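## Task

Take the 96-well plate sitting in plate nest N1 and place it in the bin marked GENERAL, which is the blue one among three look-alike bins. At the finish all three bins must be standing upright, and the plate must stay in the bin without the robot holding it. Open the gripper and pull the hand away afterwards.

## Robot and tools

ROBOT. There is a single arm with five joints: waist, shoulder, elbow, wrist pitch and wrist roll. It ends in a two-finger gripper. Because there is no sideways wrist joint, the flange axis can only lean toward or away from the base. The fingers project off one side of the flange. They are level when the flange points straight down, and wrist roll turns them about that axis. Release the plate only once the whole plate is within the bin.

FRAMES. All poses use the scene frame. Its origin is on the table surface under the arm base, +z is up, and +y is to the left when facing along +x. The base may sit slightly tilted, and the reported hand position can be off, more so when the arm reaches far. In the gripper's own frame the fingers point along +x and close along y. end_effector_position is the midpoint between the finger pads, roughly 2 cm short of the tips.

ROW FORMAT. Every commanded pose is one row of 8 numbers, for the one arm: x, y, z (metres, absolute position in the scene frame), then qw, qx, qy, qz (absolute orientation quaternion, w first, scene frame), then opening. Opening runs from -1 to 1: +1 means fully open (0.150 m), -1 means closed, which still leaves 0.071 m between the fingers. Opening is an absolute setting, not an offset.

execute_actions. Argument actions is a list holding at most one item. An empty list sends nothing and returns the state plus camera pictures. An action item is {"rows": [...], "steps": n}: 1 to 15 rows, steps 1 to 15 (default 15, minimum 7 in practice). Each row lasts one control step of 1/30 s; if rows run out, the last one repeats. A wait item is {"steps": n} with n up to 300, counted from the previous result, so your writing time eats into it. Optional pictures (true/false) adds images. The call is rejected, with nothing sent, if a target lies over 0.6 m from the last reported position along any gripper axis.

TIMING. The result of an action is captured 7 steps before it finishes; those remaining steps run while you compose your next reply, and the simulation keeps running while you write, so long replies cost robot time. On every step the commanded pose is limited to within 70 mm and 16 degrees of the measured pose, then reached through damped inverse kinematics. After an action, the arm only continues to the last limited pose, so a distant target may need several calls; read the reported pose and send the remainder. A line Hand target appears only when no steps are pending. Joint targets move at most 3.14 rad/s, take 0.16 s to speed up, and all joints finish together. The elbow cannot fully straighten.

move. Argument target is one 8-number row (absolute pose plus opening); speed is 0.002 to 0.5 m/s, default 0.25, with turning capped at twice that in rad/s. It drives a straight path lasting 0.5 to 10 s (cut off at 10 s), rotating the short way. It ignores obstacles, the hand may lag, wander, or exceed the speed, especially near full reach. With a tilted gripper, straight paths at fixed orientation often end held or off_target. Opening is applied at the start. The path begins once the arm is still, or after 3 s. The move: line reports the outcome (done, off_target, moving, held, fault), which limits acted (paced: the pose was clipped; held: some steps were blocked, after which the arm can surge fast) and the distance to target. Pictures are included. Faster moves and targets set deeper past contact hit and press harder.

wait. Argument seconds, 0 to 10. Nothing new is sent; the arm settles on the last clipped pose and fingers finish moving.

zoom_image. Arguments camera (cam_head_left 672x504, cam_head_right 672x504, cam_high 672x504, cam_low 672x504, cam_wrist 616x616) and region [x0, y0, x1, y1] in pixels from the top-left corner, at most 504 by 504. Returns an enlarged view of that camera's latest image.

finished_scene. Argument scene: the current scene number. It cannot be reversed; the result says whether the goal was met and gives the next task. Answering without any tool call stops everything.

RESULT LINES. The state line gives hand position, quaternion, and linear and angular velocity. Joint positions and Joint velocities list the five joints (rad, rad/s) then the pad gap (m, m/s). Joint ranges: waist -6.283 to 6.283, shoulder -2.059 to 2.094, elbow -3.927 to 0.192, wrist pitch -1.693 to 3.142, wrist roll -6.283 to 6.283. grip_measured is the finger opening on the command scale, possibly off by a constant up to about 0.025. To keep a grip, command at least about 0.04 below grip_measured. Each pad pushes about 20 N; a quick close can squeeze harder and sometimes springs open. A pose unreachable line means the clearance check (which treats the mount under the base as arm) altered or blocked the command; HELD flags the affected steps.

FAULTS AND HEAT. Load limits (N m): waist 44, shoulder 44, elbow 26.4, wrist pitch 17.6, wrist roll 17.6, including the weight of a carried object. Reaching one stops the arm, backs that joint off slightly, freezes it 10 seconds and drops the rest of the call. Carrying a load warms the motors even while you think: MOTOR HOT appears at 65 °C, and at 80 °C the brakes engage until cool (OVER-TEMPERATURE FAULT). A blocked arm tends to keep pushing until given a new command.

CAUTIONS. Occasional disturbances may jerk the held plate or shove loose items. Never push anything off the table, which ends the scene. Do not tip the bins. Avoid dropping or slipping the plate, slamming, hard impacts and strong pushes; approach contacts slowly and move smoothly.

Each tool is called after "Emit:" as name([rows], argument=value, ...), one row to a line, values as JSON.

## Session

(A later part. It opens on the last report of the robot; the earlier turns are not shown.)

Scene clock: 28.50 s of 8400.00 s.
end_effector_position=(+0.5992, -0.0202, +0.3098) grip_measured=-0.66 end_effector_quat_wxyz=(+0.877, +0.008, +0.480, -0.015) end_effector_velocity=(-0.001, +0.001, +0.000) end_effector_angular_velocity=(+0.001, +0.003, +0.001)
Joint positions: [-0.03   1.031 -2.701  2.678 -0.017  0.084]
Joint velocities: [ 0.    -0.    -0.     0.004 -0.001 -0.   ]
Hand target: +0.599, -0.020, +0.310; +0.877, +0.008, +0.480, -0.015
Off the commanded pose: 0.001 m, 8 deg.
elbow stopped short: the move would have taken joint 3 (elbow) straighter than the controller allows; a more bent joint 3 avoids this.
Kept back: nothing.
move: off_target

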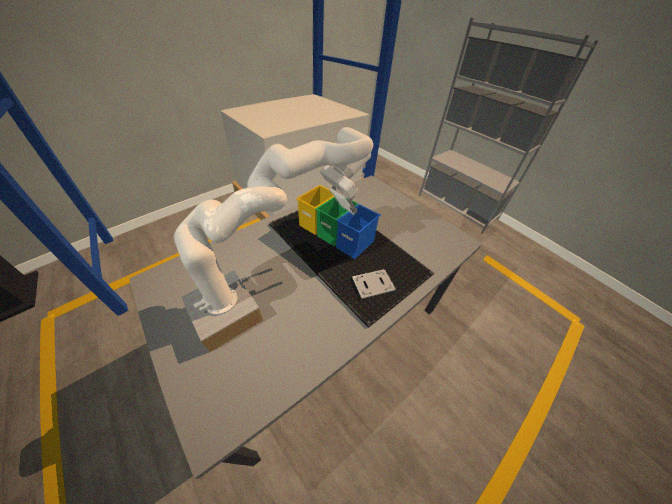

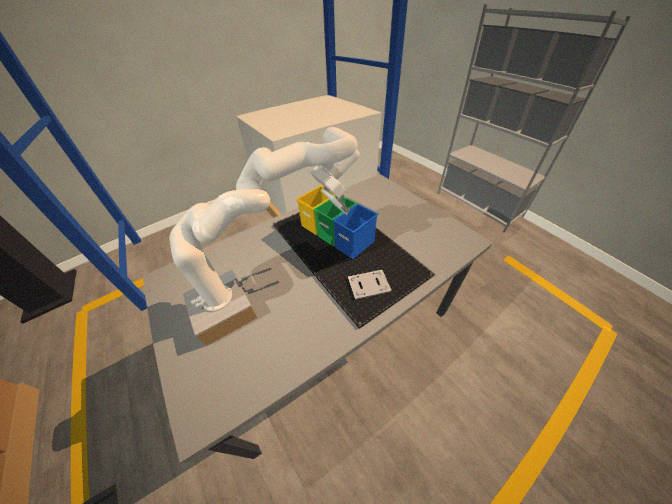

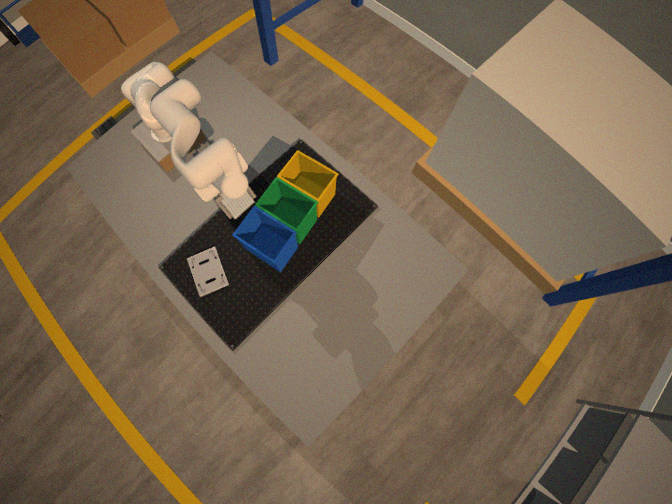

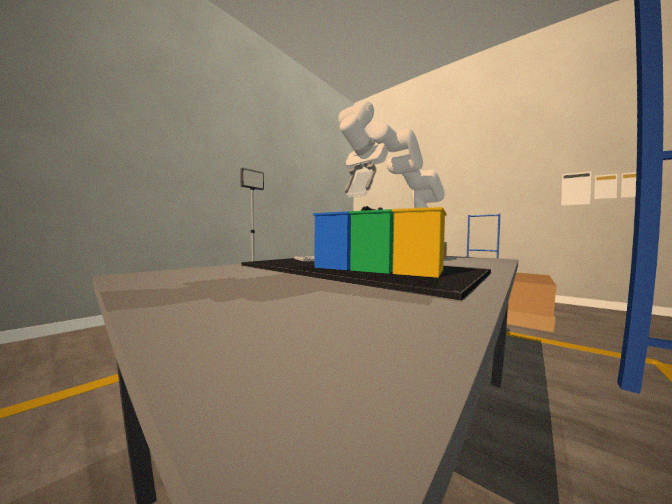

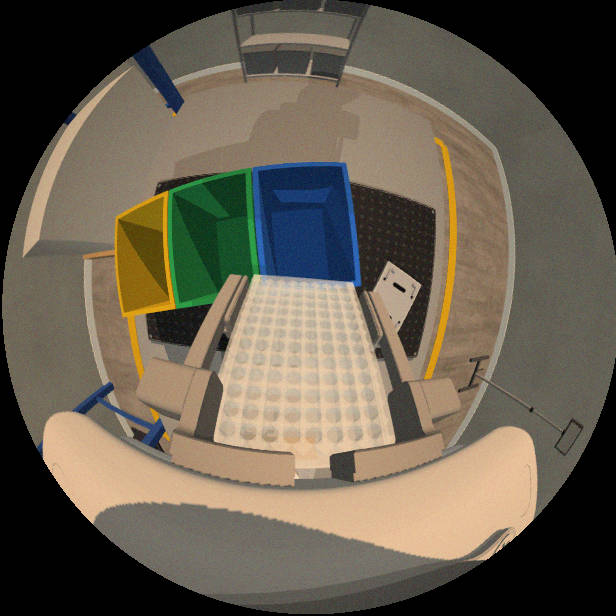

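Emit:
move(target=[0.69,-0.023,0.27,0.877,0.008,0.48,-0.015,-0.8], speed=0.08)

Scene clock: 30.47 s of 8400.00 s.
end_effector_position=(+0.6891, -0.0228, +0.2701) grip_measured=-0.66 end_effector_quat_wxyz=(+0.936, +0.003, +0.353, -0.014) end_effector_velocity=(+0.001, -0.000, -0.001) end_effector_angular_velocity=(-0.000, -0.003, -0.000)
Joint positions: [-0.027  1.112 -2.701  2.315 -0.015  0.084]
Joint velocities: [ 0.     0.002  0.001 -0.005  0.     0.   ]
Hand target: +0.689, -0.023, +0.270; +0.936, +0.003, +0.353, -0.014
Off the commanded pose: 0.001 m, 16 deg; orientation clipped at the last step of the last action.
elbow stopped short: the move would have taken joint 3 (elbow) straighter than the controller allows; a more bent joint 3 avoids this.
Kept back: nothing.
move: off_target; limits=paced

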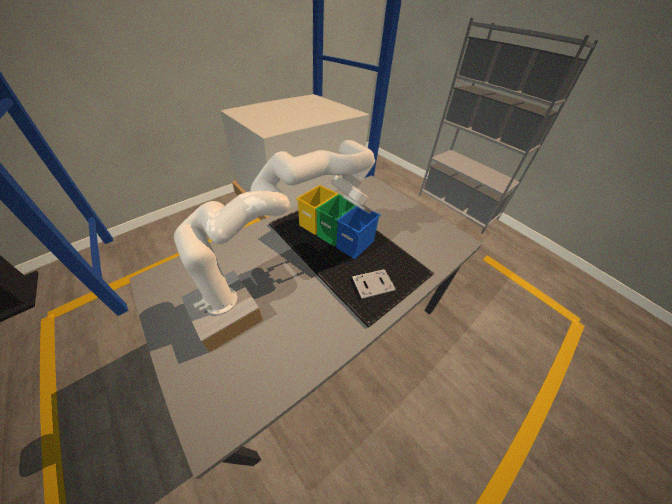

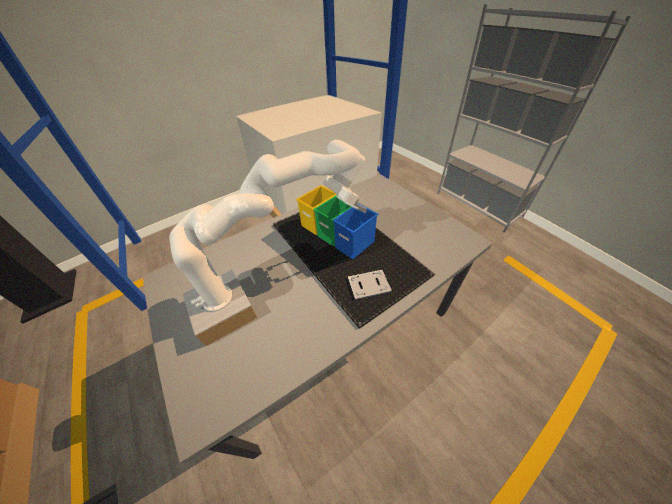

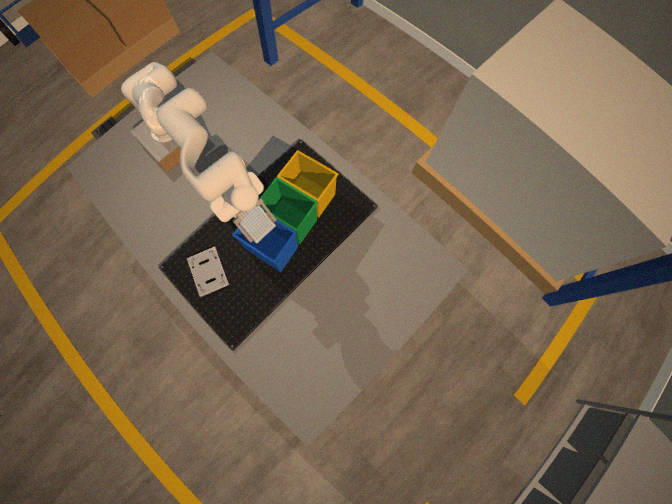

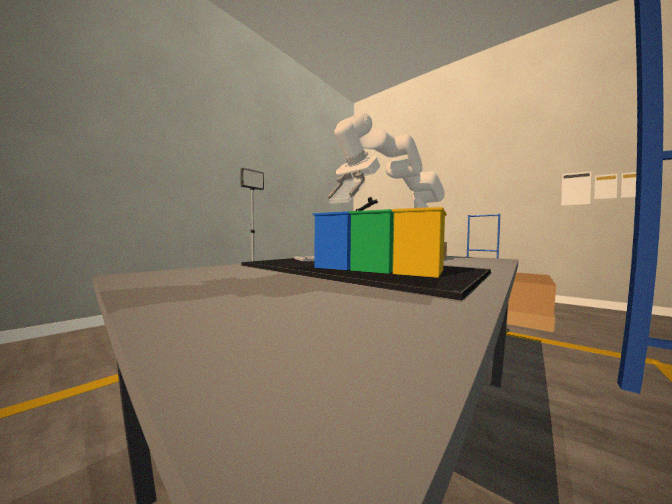

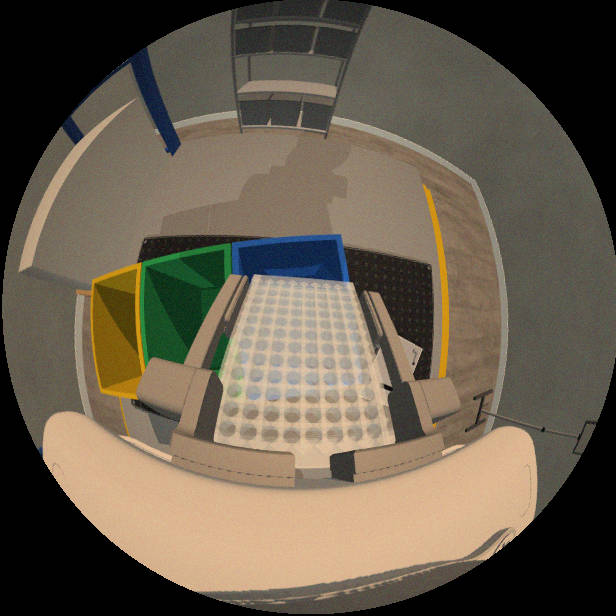

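Emit:
move(target=[0.69,-0.028,0.205,0.877,0.008,0.48,-0.015,-0.8], speed=0.05)

Scene clock: 33.80 s of 8400.00 s.
end_effector_position=(+0.6903, -0.0286, +0.2096) grip_measured=-0.66 end_effector_quat_wxyz=(+0.928, +0.005, +0.372, -0.017) end_effector_velocity=(+0.000, +0.001, -0.004) end_effector_angular_velocity=(+0.001, +0.002, +0.002)
Joint positions: [-0.034  1.207 -2.705  2.267 -0.017  0.084]
Joint velocities: [ 0.001  0.006  0.002 -0.005 -0.002  0.   ]
Hand target: +0.689, -0.028, +0.205; +0.927, +0.005, +0.376, -0.016
Off the commanded pose: 0.005 m, 14 deg.
elbow stopped short: the move would have taken joint 3 (elbow) straighter than the controller allows; a more bent joint 3 avoids this.
Kept back: nothing.
move: off_target

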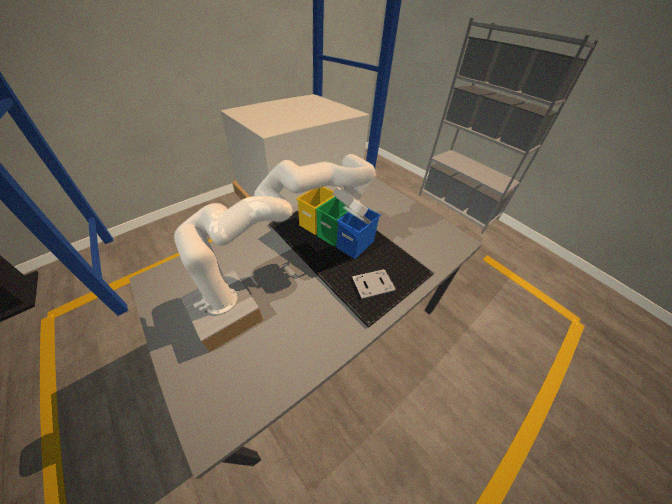

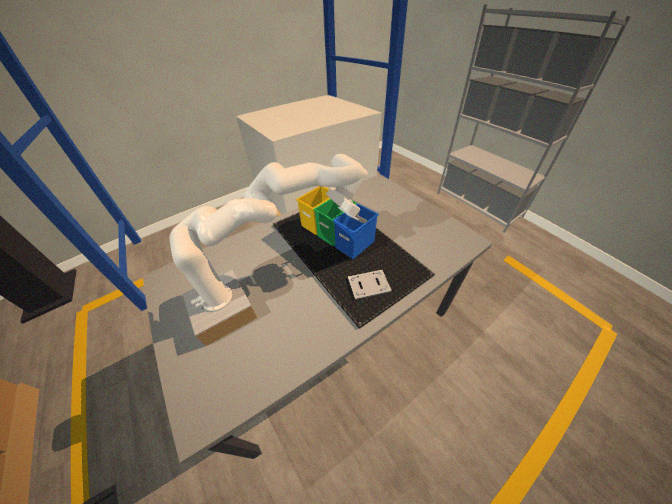

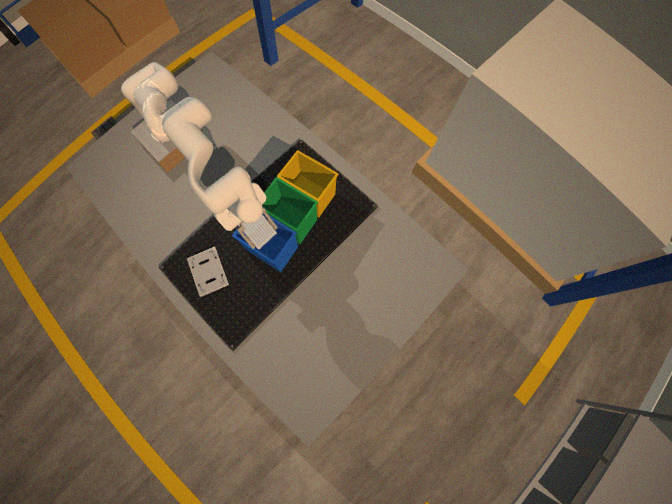

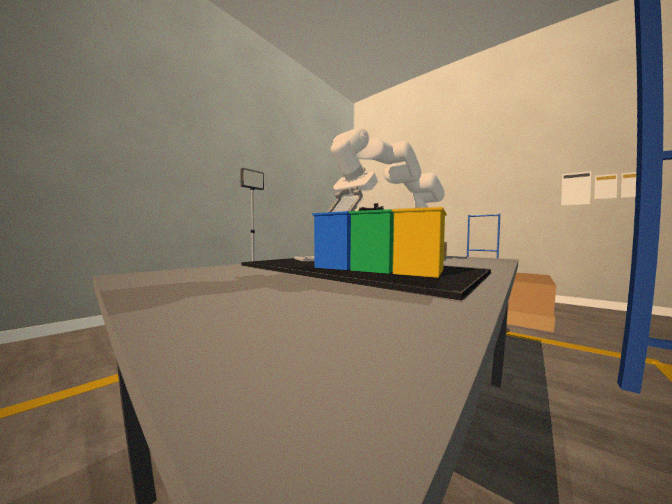

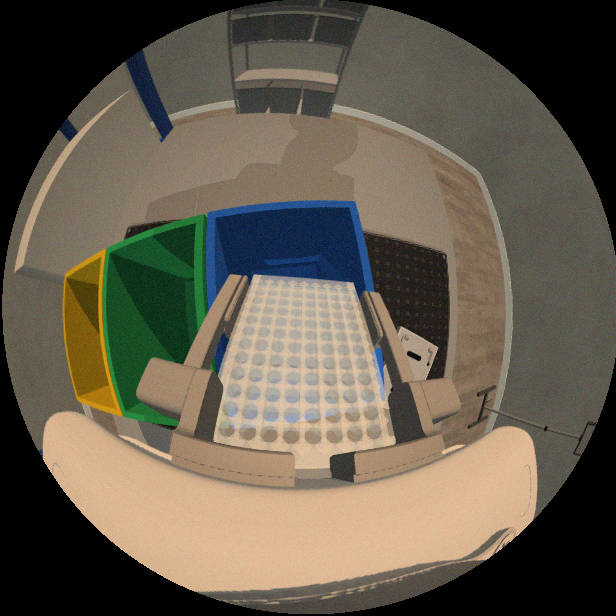

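Emit:
move(target=[0.725,-0.028,0.20,0.928,0.005,0.372,-0.017,-0.8], speed=0.04)

Emit:
move(target=[0.725,-0.028,0.20,0.928,0.005,0.372,-0.017,-0.3])

Scene clock: 35.27 s of 8400.00 s.
end_effector_position=(+0.7255, -0.0280, +0.2064) grip_measured=-0.66 end_effector_quat_wxyz=(+0.950, +0.002, +0.312, -0.017) end_effector_velocity=(+0.001, +0.000, +0.000) end_effector_angular_velocity=(-0.001, -0.005, -0.000)
Joint positions: [-0.03   1.226 -2.702  2.116 -0.013  0.084]
Joint velocities: [ 0.001  0.     0.    -0.005  0.001  0.   ]
Hand target: +0.724, -0.028, +0.200; +0.949, +0.002, +0.316, -0.017
Off the commanded pose: 0.006 m, 7 deg.
elbow stopped short: the move would have taken joint 3 (elbow) straighter than the controller allows; a more bent joint 3 avoids this.
Kept back: nothing.
move: off_target

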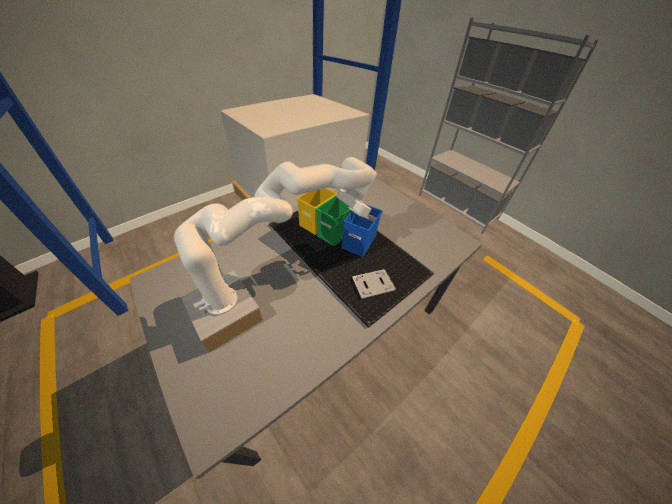

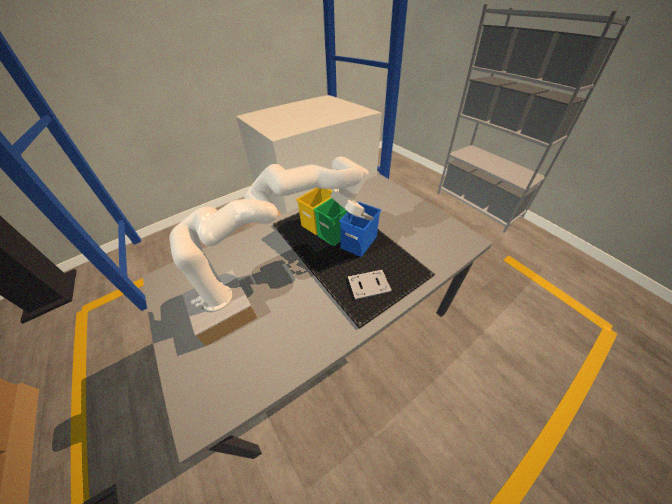

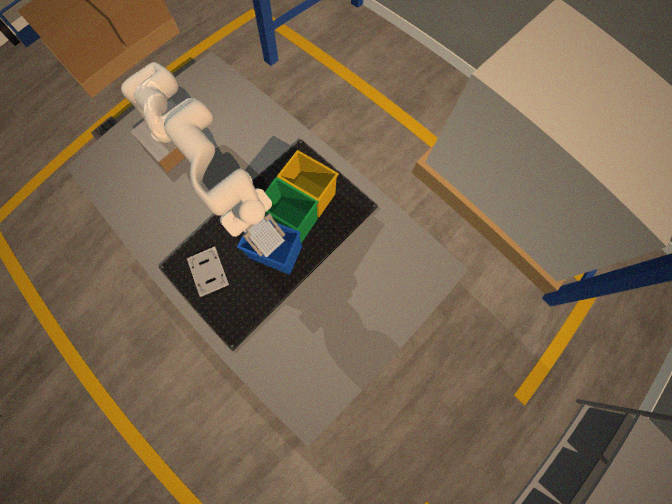

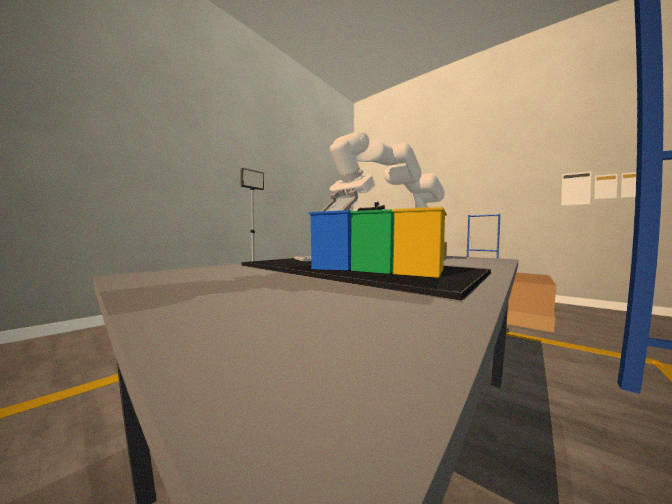

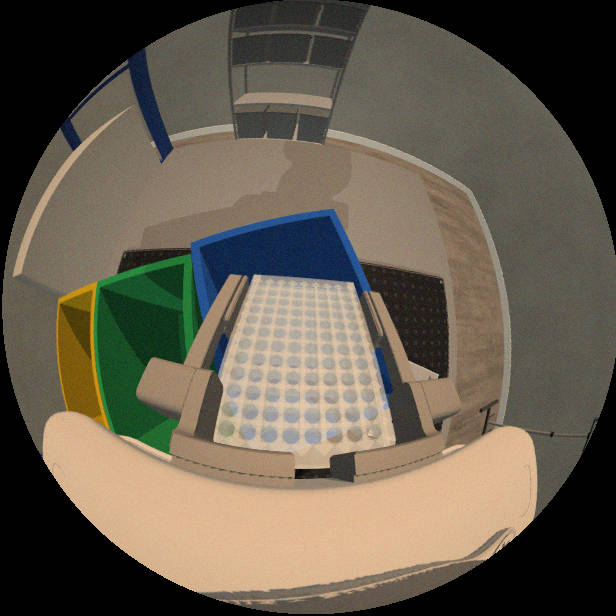

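Scene clock: 35.97 s of 8400.00 s.
end_effector_position=(+0.7260, -0.0276, +0.2062) grip_measured=-0.30 end_effector_quat_wxyz=(+0.950, +0.002, +0.311, -0.016) end_effector_velocity=(-0.001, -0.000, -0.000) end_effector_angular_velocity=(-0.001, +0.002, -0.001)
Joint positions: [-0.03   1.228 -2.704  2.115 -0.014  0.099]
Joint velocities: [-0.     0.    -0.001  0.003  0.001  0.   ]
Hand target: +0.724, -0.028, +0.200; +0.949, +0.002, +0.316, -0.017
Off the commanded pose: 0.006 m, 7 deg.
elbow stopped short: the move would have taken joint 3 (elbow) straighter than the controller allows; a more bent joint 3 avoids this.
Kept back: nothing.
move: off_target

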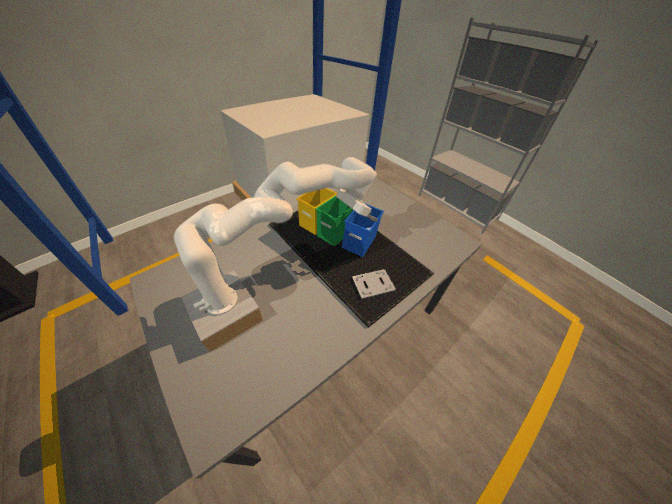

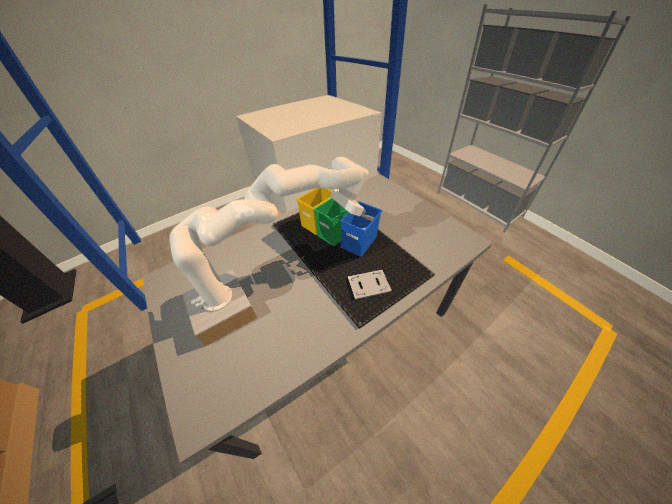

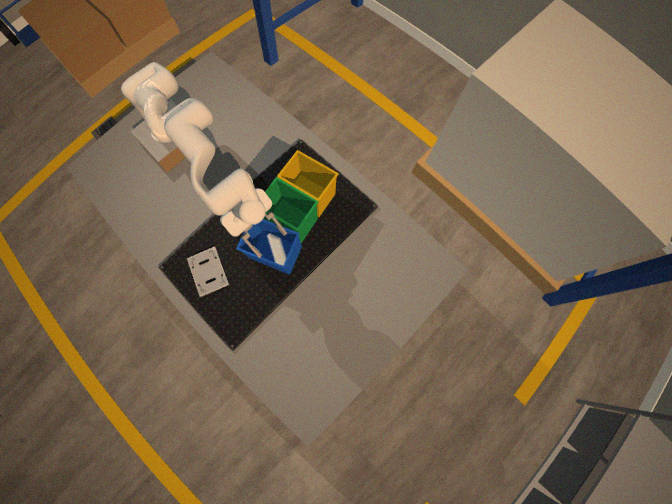

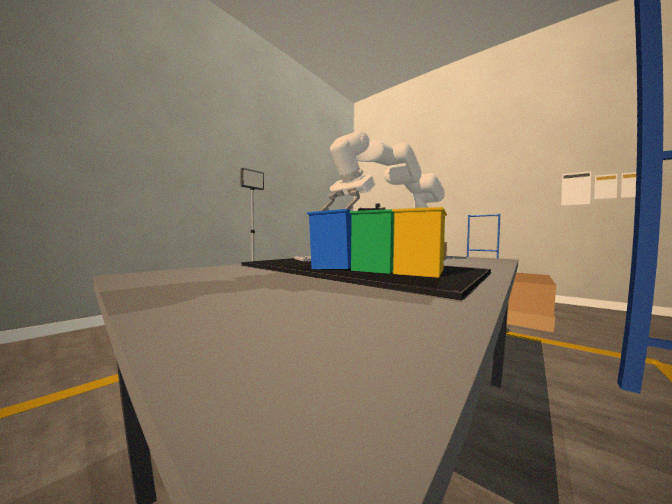

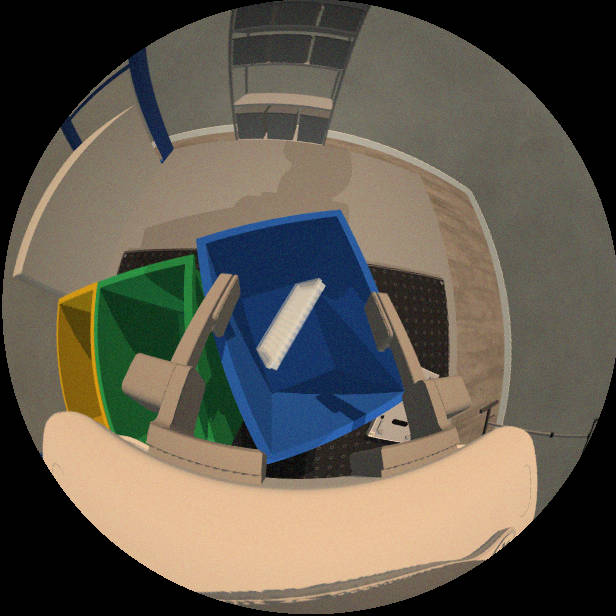

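Plate is in; bin nudged but upright.

Emit:
move(target=[0.66,-0.028,0.32,0.928,0.005,0.372,-0.017,-0.3], speed=0.12)

Emit:
finished_scene(scene=1)

Scene clock: 37.73 s of 8400.00 s.
end_effector_position=(+0.6600, -0.0280, +0.3192) grip_measured=-0.30 end_effector_quat_wxyz=(+0.928, +0.006, +0.372, -0.018) end_effector_velocity=(+0.000, +0.000, +0.004) end_effector_angular_velocity=(-0.001, -0.002, -0.000)
Joint positions: [-0.039  0.967 -2.593  2.394 -0.019  0.099]
Joint velocities: [ 0.001  0.013 -0.036  0.02   0.001 -0.   ]
Hand target: +0.660, -0.028, +0.320; +0.928, +0.006, +0.372, -0.018
Off the commanded pose: 0.001 m, 0 deg.
Kept back: nothing.
move: done

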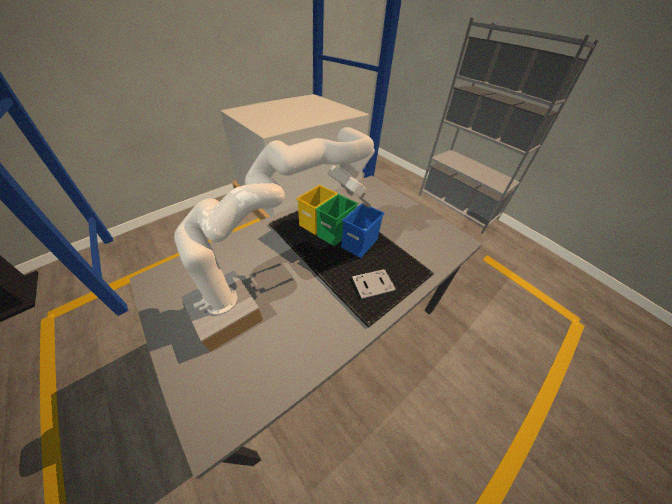

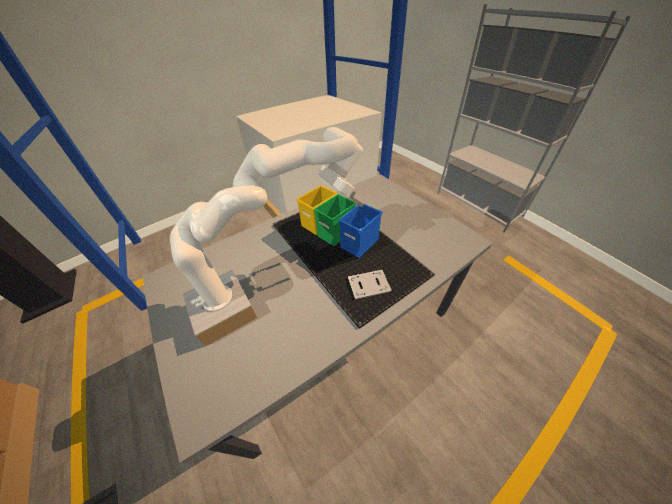

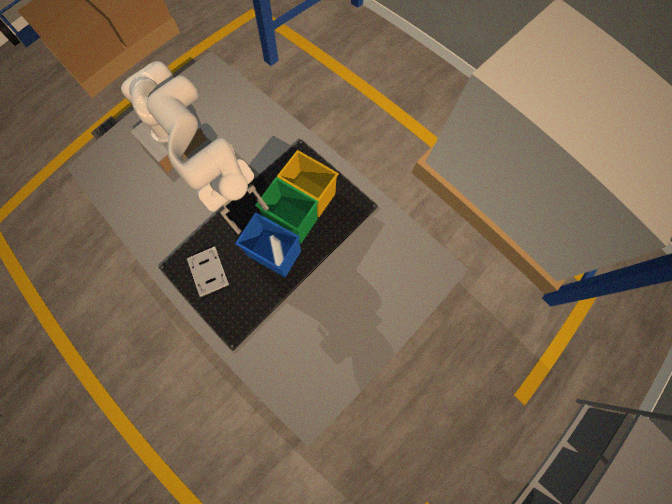

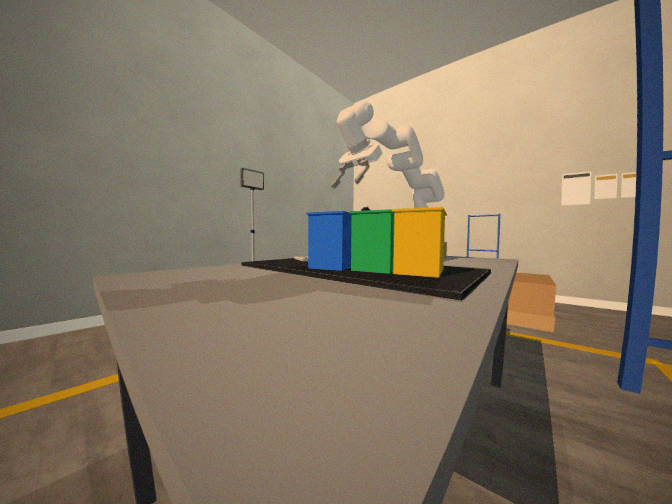

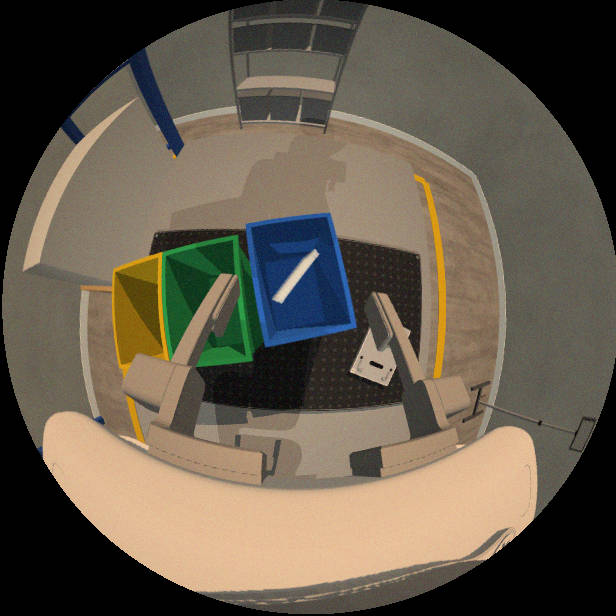

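The scene is finished: the task was done.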